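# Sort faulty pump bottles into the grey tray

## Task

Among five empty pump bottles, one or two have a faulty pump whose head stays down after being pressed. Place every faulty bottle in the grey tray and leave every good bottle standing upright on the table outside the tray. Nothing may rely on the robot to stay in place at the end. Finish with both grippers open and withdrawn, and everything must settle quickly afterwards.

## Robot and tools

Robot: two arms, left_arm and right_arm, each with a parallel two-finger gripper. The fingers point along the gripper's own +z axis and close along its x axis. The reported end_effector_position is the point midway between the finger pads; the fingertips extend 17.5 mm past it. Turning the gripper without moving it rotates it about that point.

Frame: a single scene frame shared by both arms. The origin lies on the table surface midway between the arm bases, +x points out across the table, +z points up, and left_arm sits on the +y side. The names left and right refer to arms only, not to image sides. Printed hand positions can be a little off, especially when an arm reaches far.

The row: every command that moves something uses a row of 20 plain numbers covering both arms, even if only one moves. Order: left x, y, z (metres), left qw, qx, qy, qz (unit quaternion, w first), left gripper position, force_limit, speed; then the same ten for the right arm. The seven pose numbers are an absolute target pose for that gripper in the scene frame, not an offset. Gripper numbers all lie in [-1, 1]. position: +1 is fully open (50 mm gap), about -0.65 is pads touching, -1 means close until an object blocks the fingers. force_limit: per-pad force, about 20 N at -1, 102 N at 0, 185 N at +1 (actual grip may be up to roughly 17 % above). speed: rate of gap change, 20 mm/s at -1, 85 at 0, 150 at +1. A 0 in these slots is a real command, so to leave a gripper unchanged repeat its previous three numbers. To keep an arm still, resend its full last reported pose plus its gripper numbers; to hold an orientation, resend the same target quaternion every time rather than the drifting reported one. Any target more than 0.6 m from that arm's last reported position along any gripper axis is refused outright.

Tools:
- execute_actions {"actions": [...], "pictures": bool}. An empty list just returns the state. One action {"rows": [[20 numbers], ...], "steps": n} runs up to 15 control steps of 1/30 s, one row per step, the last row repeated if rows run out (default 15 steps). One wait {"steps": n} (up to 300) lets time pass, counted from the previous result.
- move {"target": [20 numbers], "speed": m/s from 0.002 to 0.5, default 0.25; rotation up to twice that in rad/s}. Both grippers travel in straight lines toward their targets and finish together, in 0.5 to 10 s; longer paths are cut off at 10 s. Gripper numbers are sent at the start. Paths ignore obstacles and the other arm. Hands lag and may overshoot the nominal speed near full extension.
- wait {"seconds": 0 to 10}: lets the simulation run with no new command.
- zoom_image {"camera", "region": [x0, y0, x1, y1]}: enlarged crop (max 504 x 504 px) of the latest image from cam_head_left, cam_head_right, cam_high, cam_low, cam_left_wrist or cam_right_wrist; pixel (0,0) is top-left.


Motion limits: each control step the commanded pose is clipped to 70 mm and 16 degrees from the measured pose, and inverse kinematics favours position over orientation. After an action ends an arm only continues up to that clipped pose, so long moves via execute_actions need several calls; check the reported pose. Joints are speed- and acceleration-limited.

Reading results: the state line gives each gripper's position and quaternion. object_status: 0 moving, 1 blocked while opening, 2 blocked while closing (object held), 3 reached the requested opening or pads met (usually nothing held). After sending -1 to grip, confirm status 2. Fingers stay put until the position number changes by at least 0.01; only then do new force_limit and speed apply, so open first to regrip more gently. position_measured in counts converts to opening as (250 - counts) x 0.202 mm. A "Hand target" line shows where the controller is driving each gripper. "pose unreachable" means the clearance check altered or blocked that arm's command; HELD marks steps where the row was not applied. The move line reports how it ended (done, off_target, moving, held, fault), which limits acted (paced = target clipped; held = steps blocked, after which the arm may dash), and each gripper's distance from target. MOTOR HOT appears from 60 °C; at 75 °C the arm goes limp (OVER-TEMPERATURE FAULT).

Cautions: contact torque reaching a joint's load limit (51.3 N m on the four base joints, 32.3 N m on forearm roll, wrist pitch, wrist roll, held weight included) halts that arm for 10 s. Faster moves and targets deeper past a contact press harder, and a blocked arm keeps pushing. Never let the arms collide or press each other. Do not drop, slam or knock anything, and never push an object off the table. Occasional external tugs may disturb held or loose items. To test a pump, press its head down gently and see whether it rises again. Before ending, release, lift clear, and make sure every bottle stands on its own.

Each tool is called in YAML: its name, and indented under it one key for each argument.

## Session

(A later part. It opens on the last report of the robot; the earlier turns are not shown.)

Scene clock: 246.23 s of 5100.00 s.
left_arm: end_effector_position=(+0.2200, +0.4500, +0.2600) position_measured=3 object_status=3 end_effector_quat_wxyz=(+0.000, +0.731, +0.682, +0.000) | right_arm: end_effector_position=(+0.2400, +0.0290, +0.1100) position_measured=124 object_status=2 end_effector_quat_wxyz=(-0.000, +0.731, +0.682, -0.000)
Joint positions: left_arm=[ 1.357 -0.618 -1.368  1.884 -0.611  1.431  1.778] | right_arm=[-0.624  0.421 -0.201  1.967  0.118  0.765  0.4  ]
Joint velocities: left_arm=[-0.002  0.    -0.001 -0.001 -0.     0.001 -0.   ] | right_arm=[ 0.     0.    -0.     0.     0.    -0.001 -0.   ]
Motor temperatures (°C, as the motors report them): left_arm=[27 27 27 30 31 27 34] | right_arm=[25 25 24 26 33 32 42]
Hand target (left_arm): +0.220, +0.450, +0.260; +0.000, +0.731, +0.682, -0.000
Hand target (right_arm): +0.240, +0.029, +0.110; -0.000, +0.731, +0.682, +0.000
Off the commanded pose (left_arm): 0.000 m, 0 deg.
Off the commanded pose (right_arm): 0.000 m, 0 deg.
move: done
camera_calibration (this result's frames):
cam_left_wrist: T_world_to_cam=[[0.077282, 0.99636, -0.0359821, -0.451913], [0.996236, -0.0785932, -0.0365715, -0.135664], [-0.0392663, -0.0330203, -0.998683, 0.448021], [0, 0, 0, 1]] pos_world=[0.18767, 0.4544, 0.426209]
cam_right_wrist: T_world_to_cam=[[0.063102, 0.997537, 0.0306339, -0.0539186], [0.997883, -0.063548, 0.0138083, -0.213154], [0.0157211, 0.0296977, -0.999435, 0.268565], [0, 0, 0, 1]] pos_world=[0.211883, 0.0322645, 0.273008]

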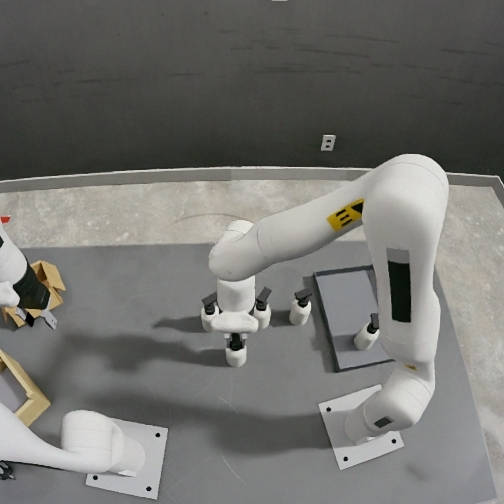

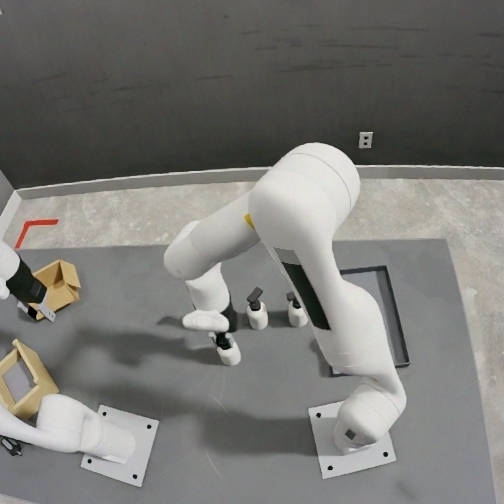

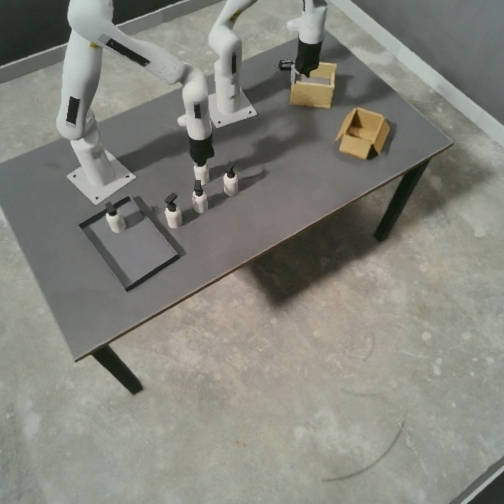

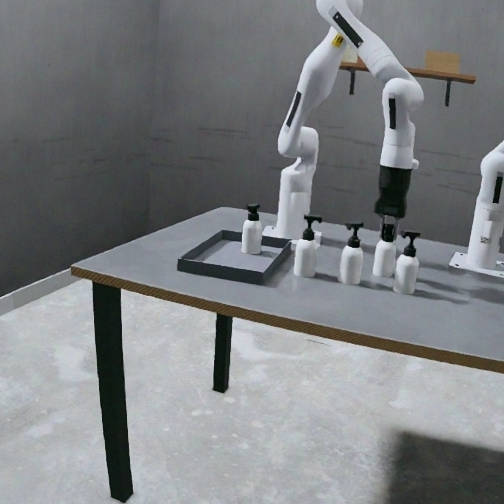

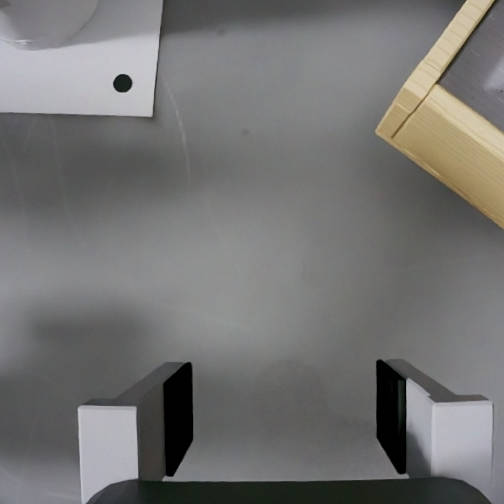

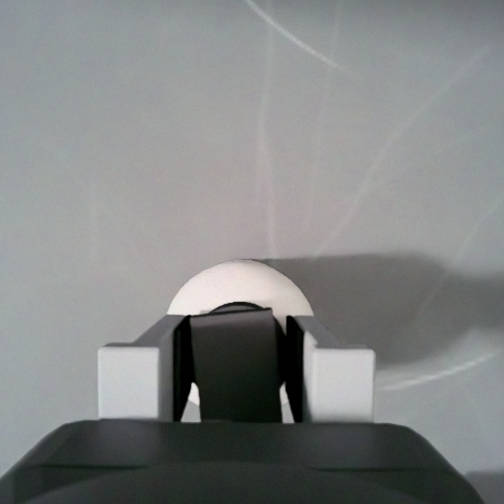

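move:
  target: [0.22,0.45,0.26,0,0.731,0.682,0,1,0,1,0.240,0.02,0.285,0,0.731,0.682,0,-1,-0.5,1]
  speed: 0.2

move:
  target: [0.22,0.45,0.26,0,0.731,0.682,0,1,0,1,0.37,-0.325,0.285,0,0.731,0.682,0,-1,-0.5,1]

move:
  target: [0.22,0.45,0.26,0,0.731,0.682,0,1,0,1,0.37,-0.325,0.14,0,0.731,0.682,0,-1,-0.5,1]
  speed: 0.15

Scene clock: 253.60 s of 5100.00 s.
left_arm: end_effector_position=(+0.2200, +0.4500, +0.2600) position_measured=3 object_status=3 end_effector_quat_wxyz=(+0.000, +0.731, +0.682, +0.000) | right_arm: end_effector_position=(+0.2396, +0.0193, +0.2852) position_measured=124 object_status=2 end_effector_quat_wxyz=(+0.000, +0.731, +0.682, -0.000)
Joint positions: left_arm=[ 1.357 -0.618 -1.368  1.884 -0.611  1.431  1.778] | right_arm=[-0.586  0.183 -0.213  1.655  0.04   1.307  0.487]
Joint velocities: left_arm=[ 0.     0.    -0.001 -0.002 -0.001 -0.     0.   ] | right_arm=[-0.    -0.    -0.    -0.001  0.001  0.003 -0.   ]
Motor temperatures (°C, as the motors report them): left_arm=[27 27 27 30 31 27 34] | right_arm=[25 25 24 26 33 32 42]
Hand target (left_arm): +0.220, +0.450, +0.260; +0.000, +0.731, +0.682, -0.000
Hand target (right_arm): +0.240, +0.019, +0.285; +0.000, +0.731, +0.682, +0.000
Off the commanded pose (left_arm): 0.000 m, 0 deg.
Off the commanded pose (right_arm): 0.001 m, 0 deg.
After step 90, 3.00 s passed at rest.
move: done
camera_calibration (this result's frames):
cam_left_wrist: T_world_to_cam=[[0.0772819, 0.99636, -0.0359821, -0.451913], [0.996236, -0.078593, -0.0365715, -0.135664], [-0.0392663, -0.0330203, -0.998683, 0.448021], [0, 0, 0, 1]] pos_world=[0.18767, 0.4544, 0.426209]
cam_right_wrist: T_world_to_cam=[[0.0639418, 0.99749, 0.0304002, -0.0497544], [0.997826, -0.0643906, 0.0140183, -0.215855], [0.0159406, 0.0294378, -0.99944, 0.443917], [0, 0, 0, 1]] pos_world=[0.211491, 0.0226626, 0.448206]

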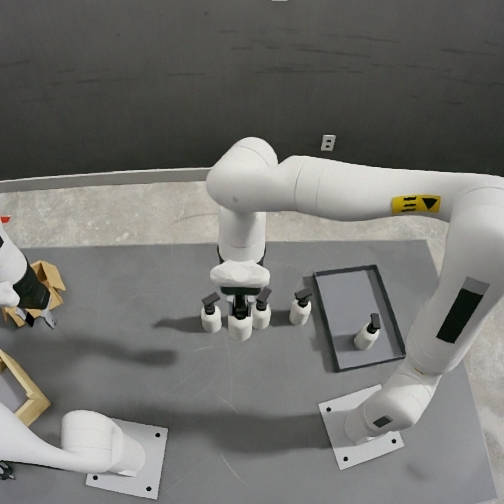

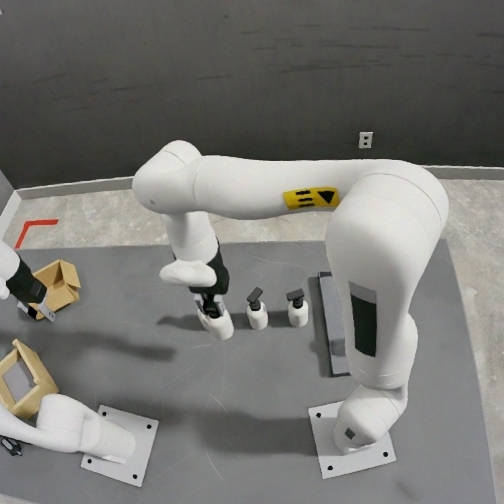

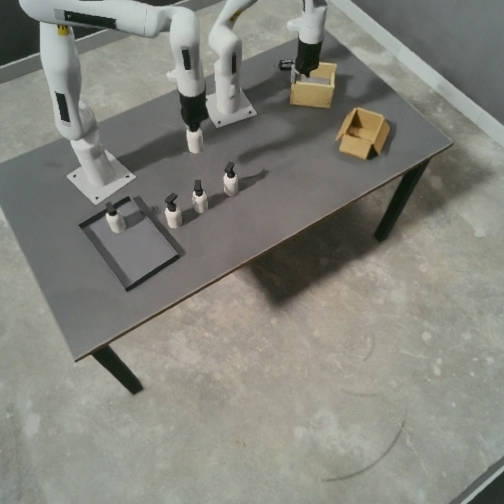

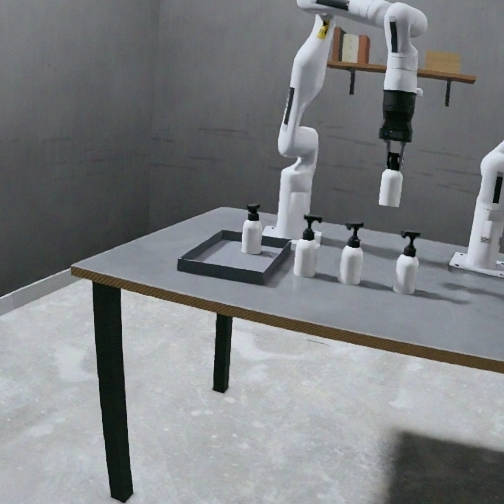

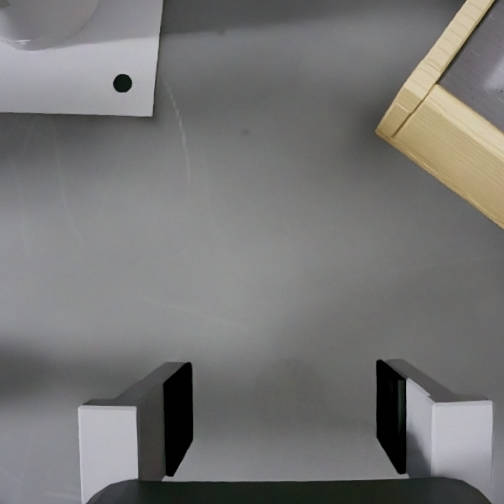

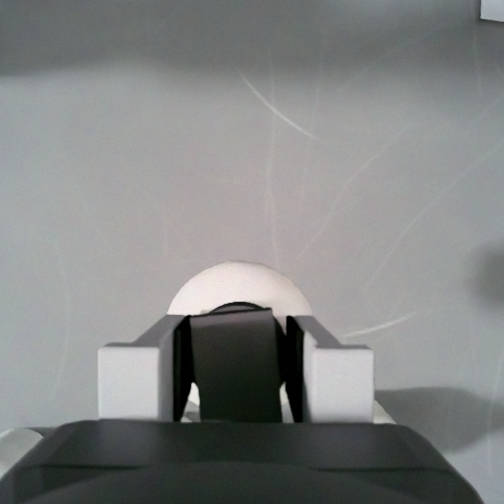

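Scene clock: 255.57 s of 5100.00 s.
left_arm: end_effector_position=(+0.2200, +0.4500, +0.2600) position_measured=3 object_status=3 end_effector_quat_wxyz=(+0.000, +0.731, +0.682, +0.000) | right_arm: end_effector_position=(+0.3705, -0.3258, +0.2852) position_measured=124 object_status=2 end_effector_quat_wxyz=(+0.002, +0.731, +0.683, -0.001)
Joint positions: left_arm=[ 1.357 -0.618 -1.368  1.884 -0.611  1.431  1.778] | right_arm=[ 0.059  0.151  0.245  1.698 -0.033  1.296  1.605]
Joint velocities: left_arm=[ 0.    -0.     0.     0.     0.001  0.001  0.   ] | right_arm=[ 0.006  0.008  0.006 -0.003 -0.003  0.001  0.005]
Motor temperatures (°C, as the motors report them): left_arm=[27 27 27 30 31 27 34] | right_arm=[25 25 24 26 33 32 42]
Hand target (left_arm): +0.220, +0.450, +0.260; +0.000, +0.731, +0.682, -0.000
Hand target (right_arm): +0.371, -0.326, +0.285; +0.002, +0.731, +0.682, -0.002
Off the commanded pose (left_arm): 0.000 m, 0 deg.
Off the commanded pose (right_arm): 0.001 m, 0 deg.
move: done
camera_calibration (this result's frames):
cam_left_wrist: T_world_to_cam=[[0.0772821, 0.99636, -0.0359821, -0.451913], [0.996236, -0.0785932, -0.0365714, -0.135664], [-0.0392663, -0.0330203, -0.998683, 0.448021], [0, 0, 0, 1]] pos_world=[0.18767, 0.4544, 0.426209]
cam_right_wrist: T_world_to_cam=[[0.0619984, 0.997734, 0.0261488, 0.288156], [0.997944, -0.0623961, 0.0146773, -0.368237], [0.0162756, 0.025185, -0.99955, 0.450527], [0, 0, 0, 1]] pos_world=[0.342282, -0.321826, 0.448194]

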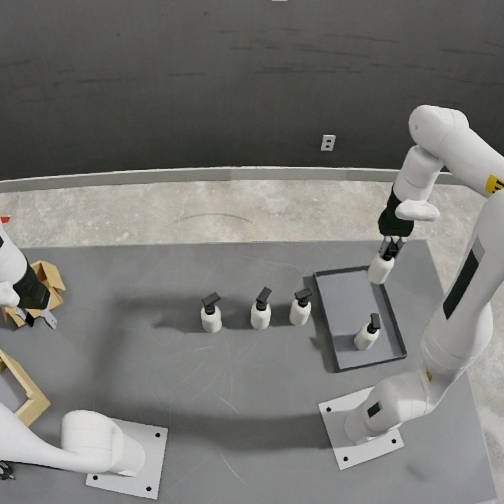

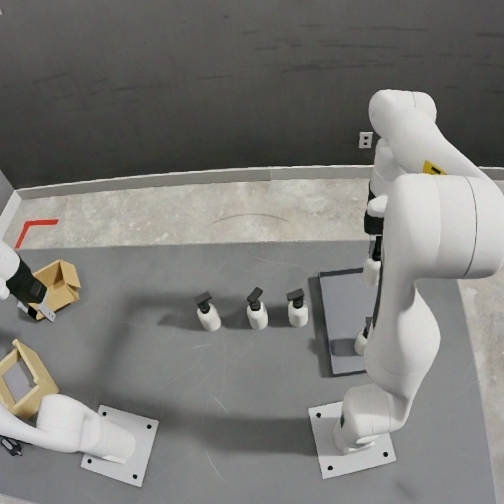

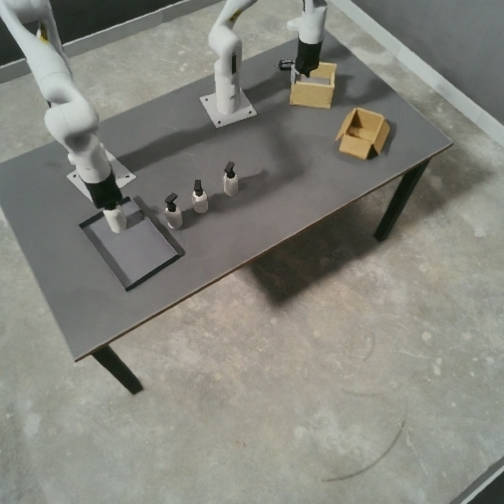

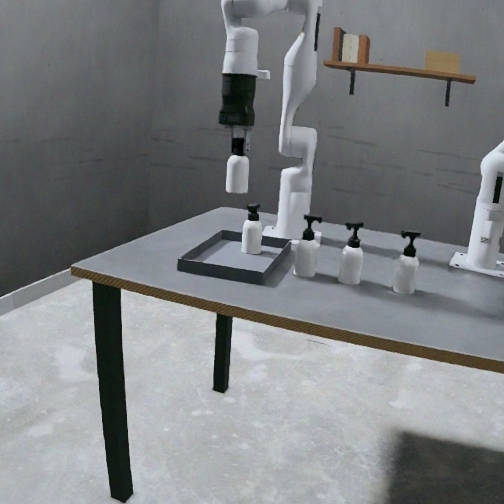

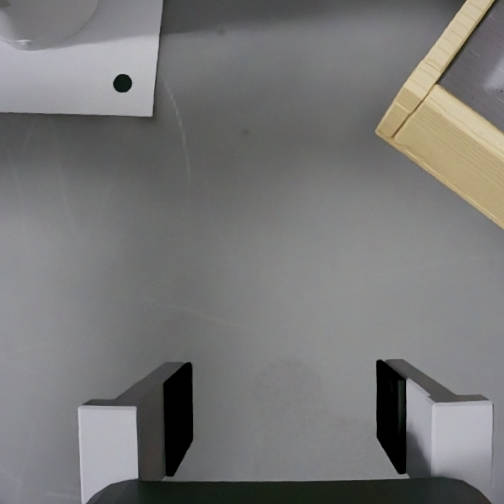

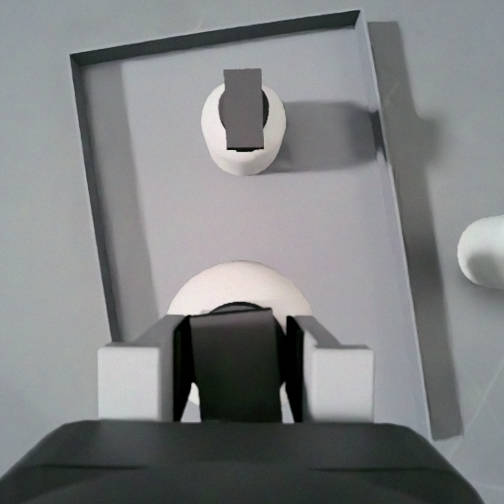

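Scene clock: 256.97 s of 5100.00 s.
left_arm: end_effector_position=(+0.2200, +0.4500, +0.2600) position_measured=3 object_status=3 end_effector_quat_wxyz=(+0.000, +0.731, +0.682, +0.000) | right_arm: end_effector_position=(+0.3707, -0.3248, +0.1400) position_measured=124 object_status=2 end_effector_quat_wxyz=(+0.000, +0.731, +0.683, +0.000)
Joint positions: left_arm=[ 1.357 -0.618 -1.368  1.884 -0.611  1.431  1.778] | right_arm=[ 0.095  0.332  0.224  1.992 -0.099  0.828  1.668]
Joint velocities: left_arm=[-0.     0.001  0.001  0.001 -0.     0.     0.   ] | right_arm=[ 0.002  0.006  0.001  0.002 -0.001 -0.003  0.001]
Motor temperatures (°C, as the motors report them): left_arm=[27 27 27 30 31 27 34] | right_arm=[25 25 24 26 33 32 42]
Hand target (left_arm): +0.220, +0.450, +0.260; +0.000, +0.731, +0.682, -0.000
Hand target (right_arm): +0.371, -0.325, +0.140; -0.000, +0.731, +0.683, +0.000
Off the commanded pose (left_arm): 0.000 m, 0 deg.
Off the commanded pose (right_arm): 0.001 m, 0 deg.
move: done
camera_calibration (this result's frames):
cam_left_wrist: T_world_to_cam=[[0.077282, 0.99636, -0.035982, -0.451913], [0.996236, -0.0785931, -0.0365714, -0.135664], [-0.0392662, -0.0330203, -0.998683, 0.448021], [0, 0, 0, 1]] pos_world=[0.18767, 0.4544, 0.426209]
cam_right_wrist: T_world_to_cam=[[0.0619536, 0.997602, 0.0308399, 0.290309], [0.997949, -0.0624146, 0.0142137, -0.366196], [0.0161045, 0.0298961, -0.999423, 0.306929], [0, 0, 0, 1]] pos_world=[0.342516, -0.321645, 0.303004]

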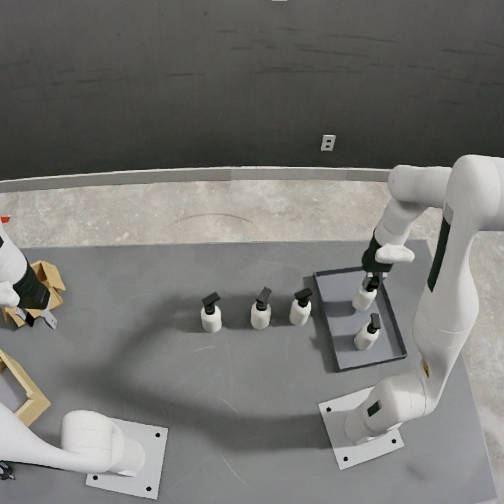

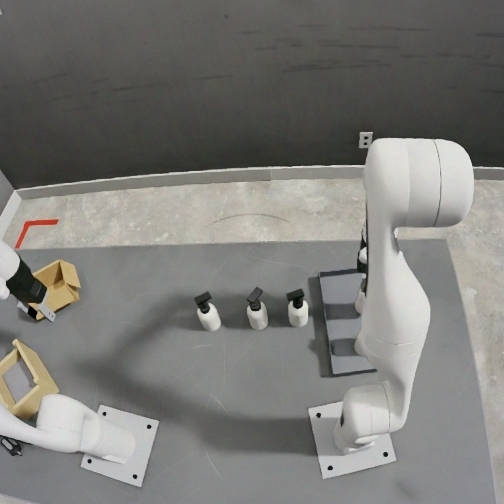

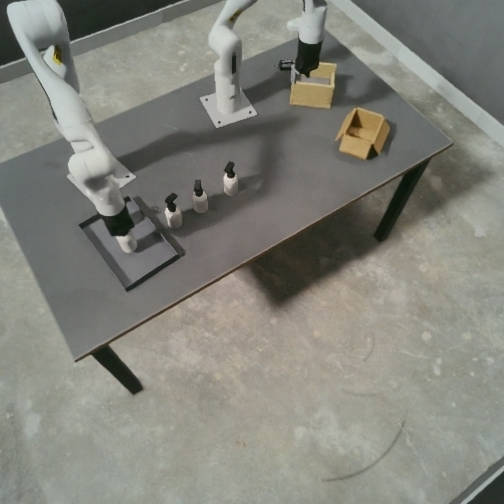

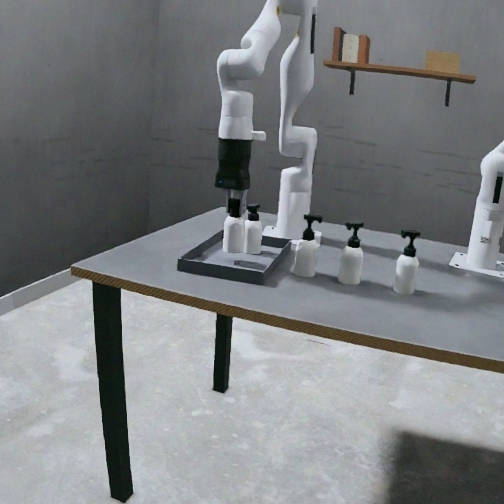

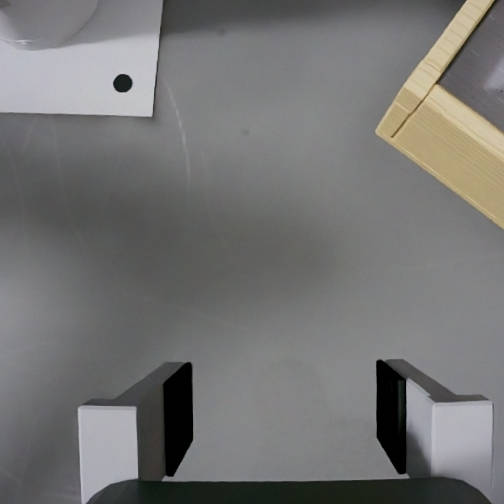

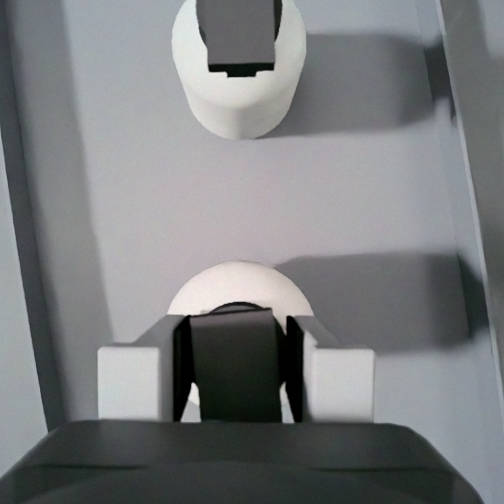

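move:
  target: [0.22,0.45,0.26,0,0.731,0.682,0,1,0,1,0.37,-0.325,0.116,0,0.731,0.682,0,-1,-0.5,1]
  speed: 0.04

move:
  target: [0.22,0.45,0.26,0,0.731,0.682,0,1,0,1,0.37,-0.325,0.116,0,0.731,0.682,0,1,0,1]

move:
  target: [0.22,0.45,0.26,0,0.731,0.682,0,1,0,1,0.37,-0.325,0.26,0,0.731,0.682,0,1,0,1]

Scene clock: 264.33 s of 5100.00 s.
left_arm: end_effector_position=(+0.2200, +0.4500, +0.2600) position_measured=3 object_status=3 end_effector_quat_wxyz=(+0.000, +0.731, +0.682, +0.000) | right_arm: end_effector_position=(+0.3702, -0.3249, +0.1161) position_measured=124 object_status=2 end_effector_quat_wxyz=(+0.000, +0.731, +0.682, +0.000)
Joint positions: left_arm=[ 1.357 -0.618 -1.368  1.884 -0.611  1.431  1.778] | right_arm=[ 0.105  0.376  0.215  2.028 -0.115  0.749  1.683]
Joint velocities: left_arm=[-0.001  0.     0.001  0.001 -0.001 -0.     0.   ] | right_arm=[ 0.001  0.004  0.001  0.002 -0.    -0.002  0.001]
Motor temperatures (°C, as the motors report them): left_arm=[27 27 27 30 31 27 34] | right_arm=[25 25 24 26 33 32 42]
Hand target (left_arm): +0.220, +0.450, +0.260; +0.000, +0.731, +0.682, -0.000
Hand target (right_arm): +0.370, -0.325, +0.116; -0.000, +0.731, +0.682, +0.000
Off the commanded pose (left_arm): 0.000 m, 0 deg.
Off the commanded pose (right_arm): 0.000 m, 0 deg.
After step 90, 3.47 s passed at rest.
move: done
camera_calibration (this result's frames):
cam_left_wrist: T_world_to_cam=[[0.0772818, 0.99636, -0.035982, -0.451914], [0.996236, -0.0785929, -0.0365714, -0.135664], [-0.0392662, -0.0330202, -0.998683, 0.448021], [0, 0, 0, 1]] pos_world=[0.18767, 0.4544, 0.426209]
cam_right_wrist: T_world_to_cam=[[0.0628311, 0.997551, 0.0307223, 0.290843], [0.997896, -0.0632867, 0.0140883, -0.36556], [0.0159981, 0.0297725, -0.999429, 0.283054], [0, 0, 0, 1]] pos_world=[0.341988, -0.321693, 0.279107]

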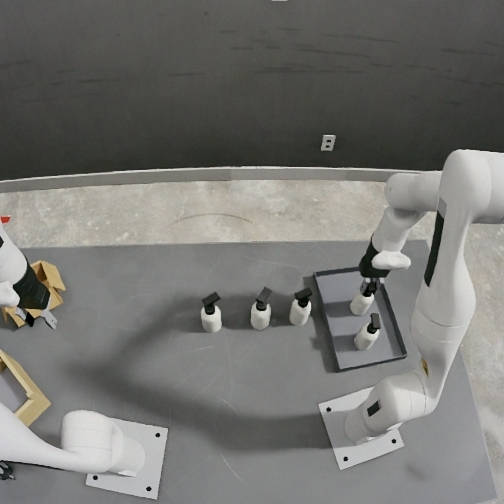

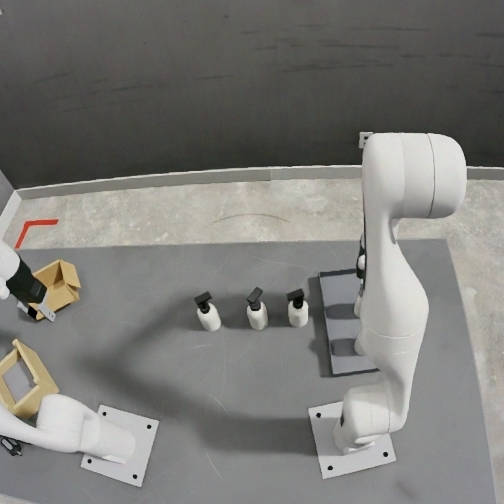

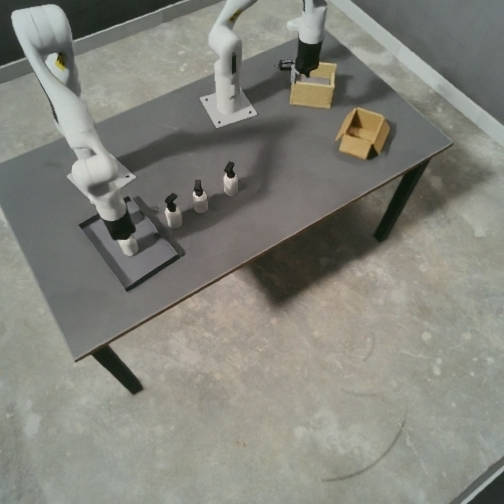

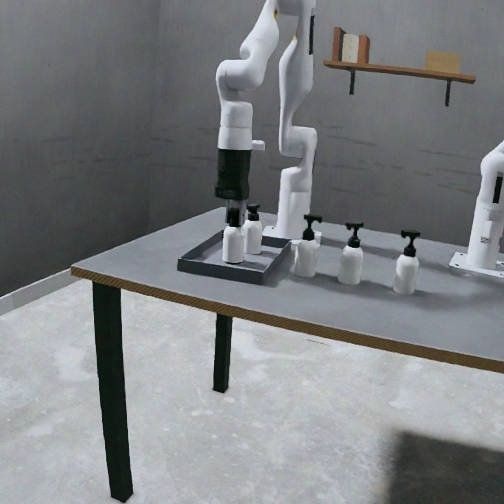

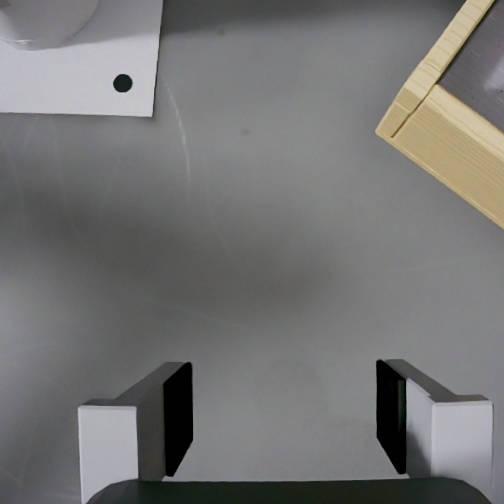

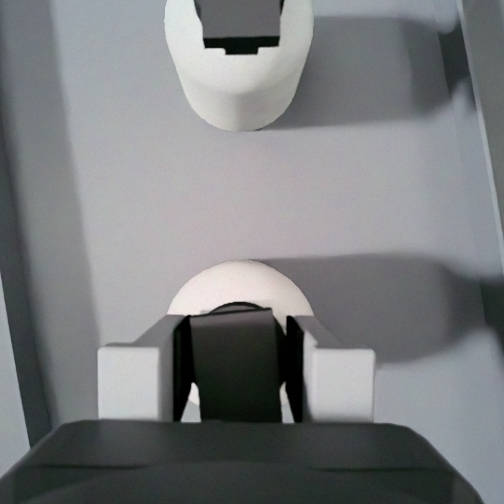

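Scene clock: 265.03 s of 5100.00 s.
left_arm: end_effector_position=(+0.2200, +0.4500, +0.2600) position_measured=3 object_status=3 end_effector_quat_wxyz=(+0.000, +0.731, +0.682, +0.000) | right_arm: end_effector_position=(+0.3700, -0.3250, +0.1160) position_measured=3 object_status=3 end_effector_quat_wxyz=(+0.000, +0.731, +0.682, +0.000)
Joint positions: left_arm=[ 1.357 -0.618 -1.368  1.884 -0.611  1.431  1.778] | right_arm=[ 0.105  0.376  0.215  2.028 -0.115  0.749  1.683]
Joint velocities: left_arm=[ 0.001  0.    -0.     0.001  0.001  0.001  0.001] | right_arm=[-0.     0.001 -0.     0.    -0.    -0.001 -0.   ]
Motor temperatures (°C, as the motors report them): left_arm=[27 27 27 30 31 27 34] | right_arm=[25 25 24 26 33 32 42]
Hand target (left_arm): +0.220, +0.450, +0.260; +0.000, +0.731, +0.682, -0.000
Hand target (right_arm): +0.370, -0.325, +0.116; +0.000, +0.731, +0.682, -0.000
Off the commanded pose (left_arm): 0.000 m, 0 deg.
Off the commanded pose (right_arm): 0.000 m, 0 deg.
move: done
camera_calibration (this result's frames):
cam_left_wrist: T_world_to_cam=[[0.0772822, 0.99636, -0.035982, -0.451914], [0.996236, -0.0785933, -0.0365714, -0.135664], [-0.0392662, -0.0330203, -0.998683, 0.448021], [0, 0, 0, 1]] pos_world=[0.18767, 0.4544, 0.426209]
cam_right_wrist: T_world_to_cam=[[0.0630993, 0.997537, 0.0306343, 0.290825], [0.997883, -0.0635455, 0.0138179, -0.365459], [0.0157306, 0.0296976, -0.999435, 0.283032], [0, 0, 0, 1]] pos_world=[0.341883, -0.321738, 0.279013]

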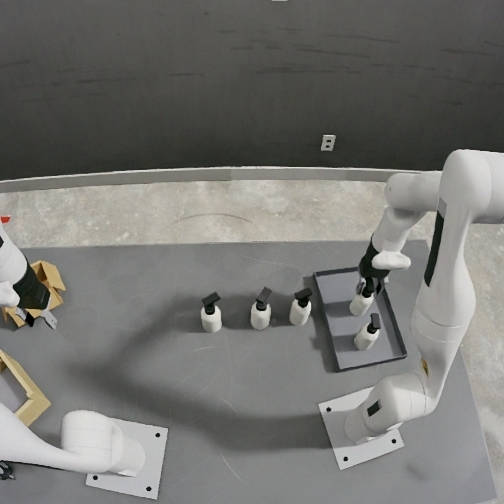

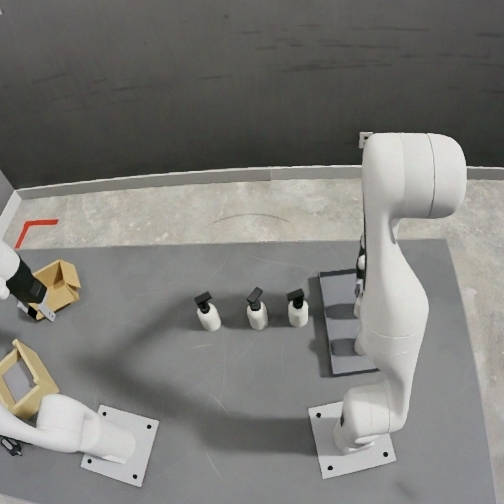

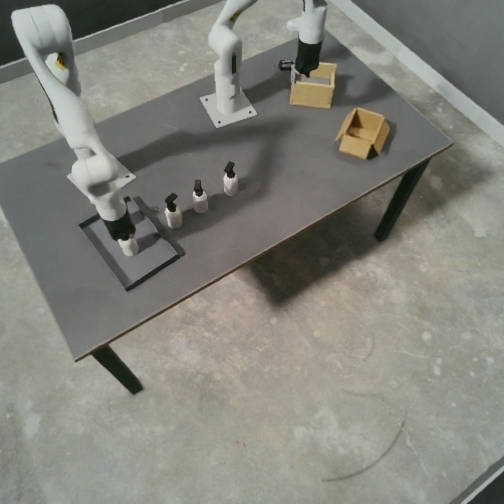

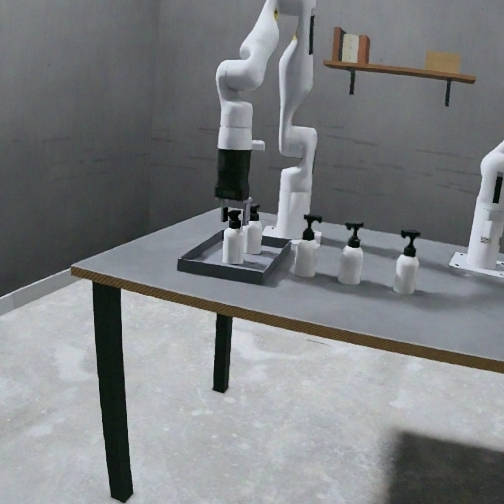

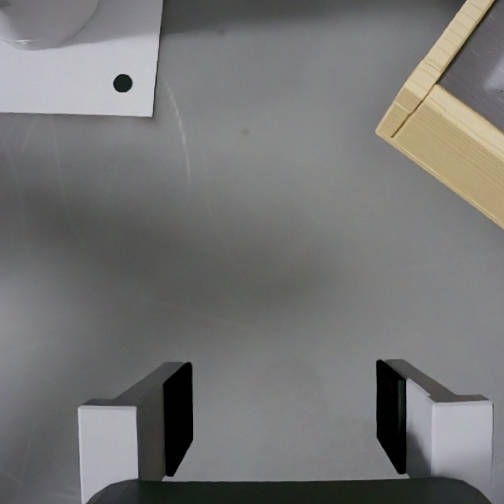

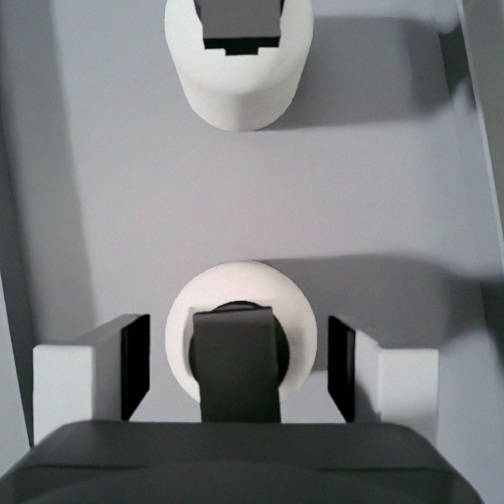

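Scene clock: 266.13 s of 5100.00 s.
left_arm: end_effector_position=(+0.2200, +0.4500, +0.2600) position_measured=3 object_status=3 end_effector_quat_wxyz=(+0.000, +0.731, +0.682, +0.000) | right_arm: end_effector_position=(+0.3694, -0.3251, +0.2601) position_measured=3 object_status=3 end_effector_quat_wxyz=(+0.000, +0.732, +0.682, -0.000)
Joint positions: left_arm=[ 1.357 -0.618 -1.368  1.884 -0.611  1.431  1.778] | right_arm=[ 0.064  0.169  0.244  1.761 -0.043  1.217  1.612]
Joint velocities: left_arm=[-0.     0.     0.     0.001  0.    -0.001  0.   ] | right_arm=[-0.    -0.    -0.001 -0.002 -0.     0.002 -0.   ]
Motor temperatures (°C, as the motors report them): left_arm=[27 27 27 30 31 27 34] | right_arm=[25 25 24 26 33 32 42]
Hand target (left_arm): +0.220, +0.450, +0.260; +0.000, +0.731, +0.682, -0.000
Hand target (right_arm): +0.369, -0.325, +0.260; +0.000, +0.732, +0.682, -0.000
Off the commanded pose (left_arm): 0.000 m, 0 deg.
Off the commanded pose (right_arm): 0.001 m, 0 deg.
move: done
camera_calibration (this result's frames):
cam_left_wrist: T_world_to_cam=[[0.077282, 0.99636, -0.0359819, -0.451914], [0.996236, -0.0785931, -0.0365714, -0.135664], [-0.0392662, -0.0330202, -0.998683, 0.448021], [0, 0, 0, 1]] pos_world=[0.18767, 0.4544, 0.426209]
cam_right_wrist: T_world_to_cam=[[0.0641393, 0.997477, 0.0304317, 0.286232], [0.997818, -0.0645798, 0.0137166, -0.367098], [0.0156472, 0.0294856, -0.999443, 0.427055], [0, 0, 0, 1]] pos_world=[0.341256, -0.321809, 0.423141]

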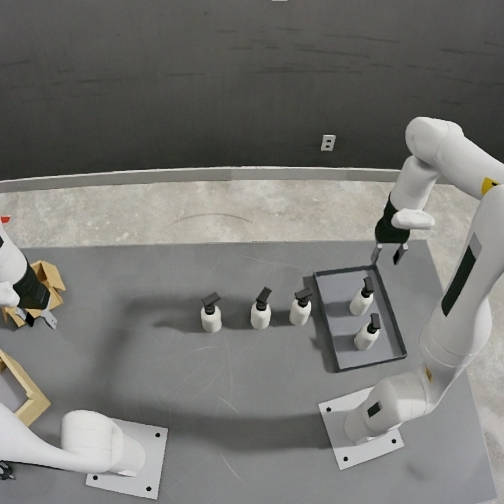

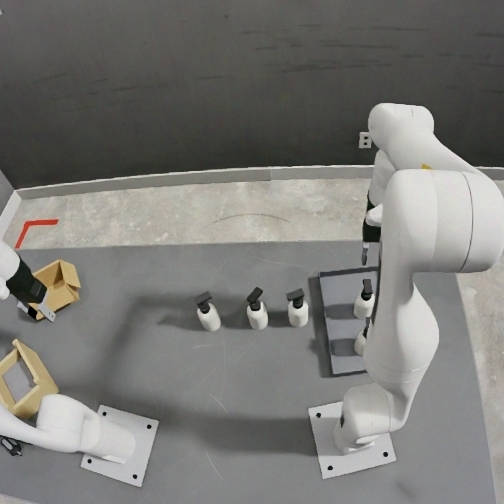

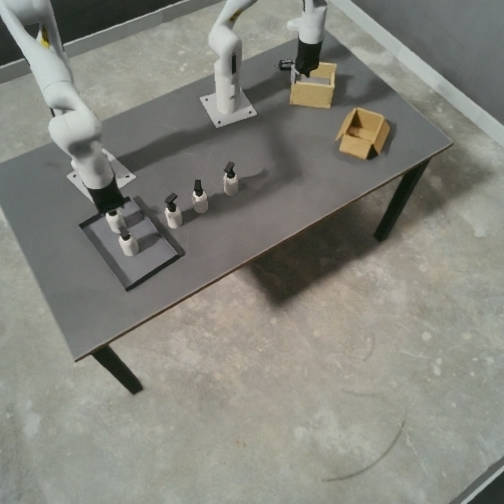

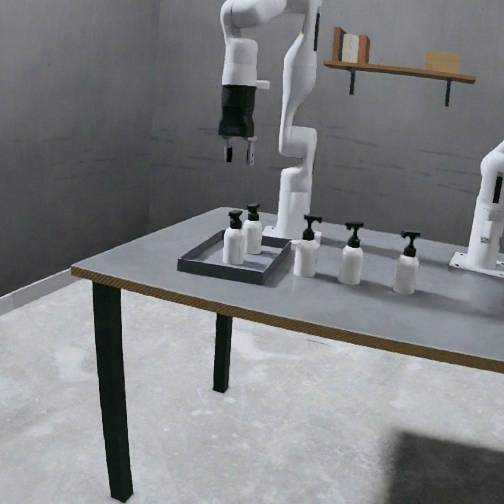

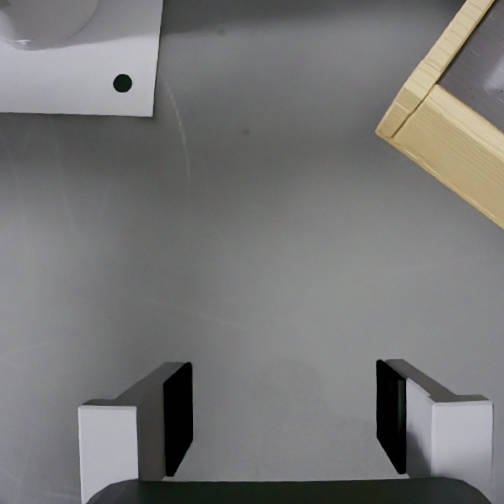

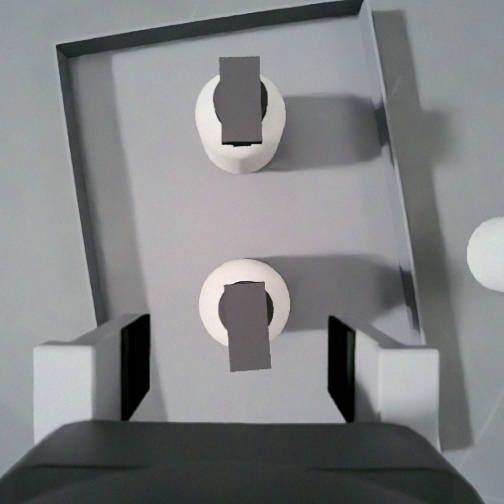

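finished_scene:
  scene: 2

The scene is finished: the task was done.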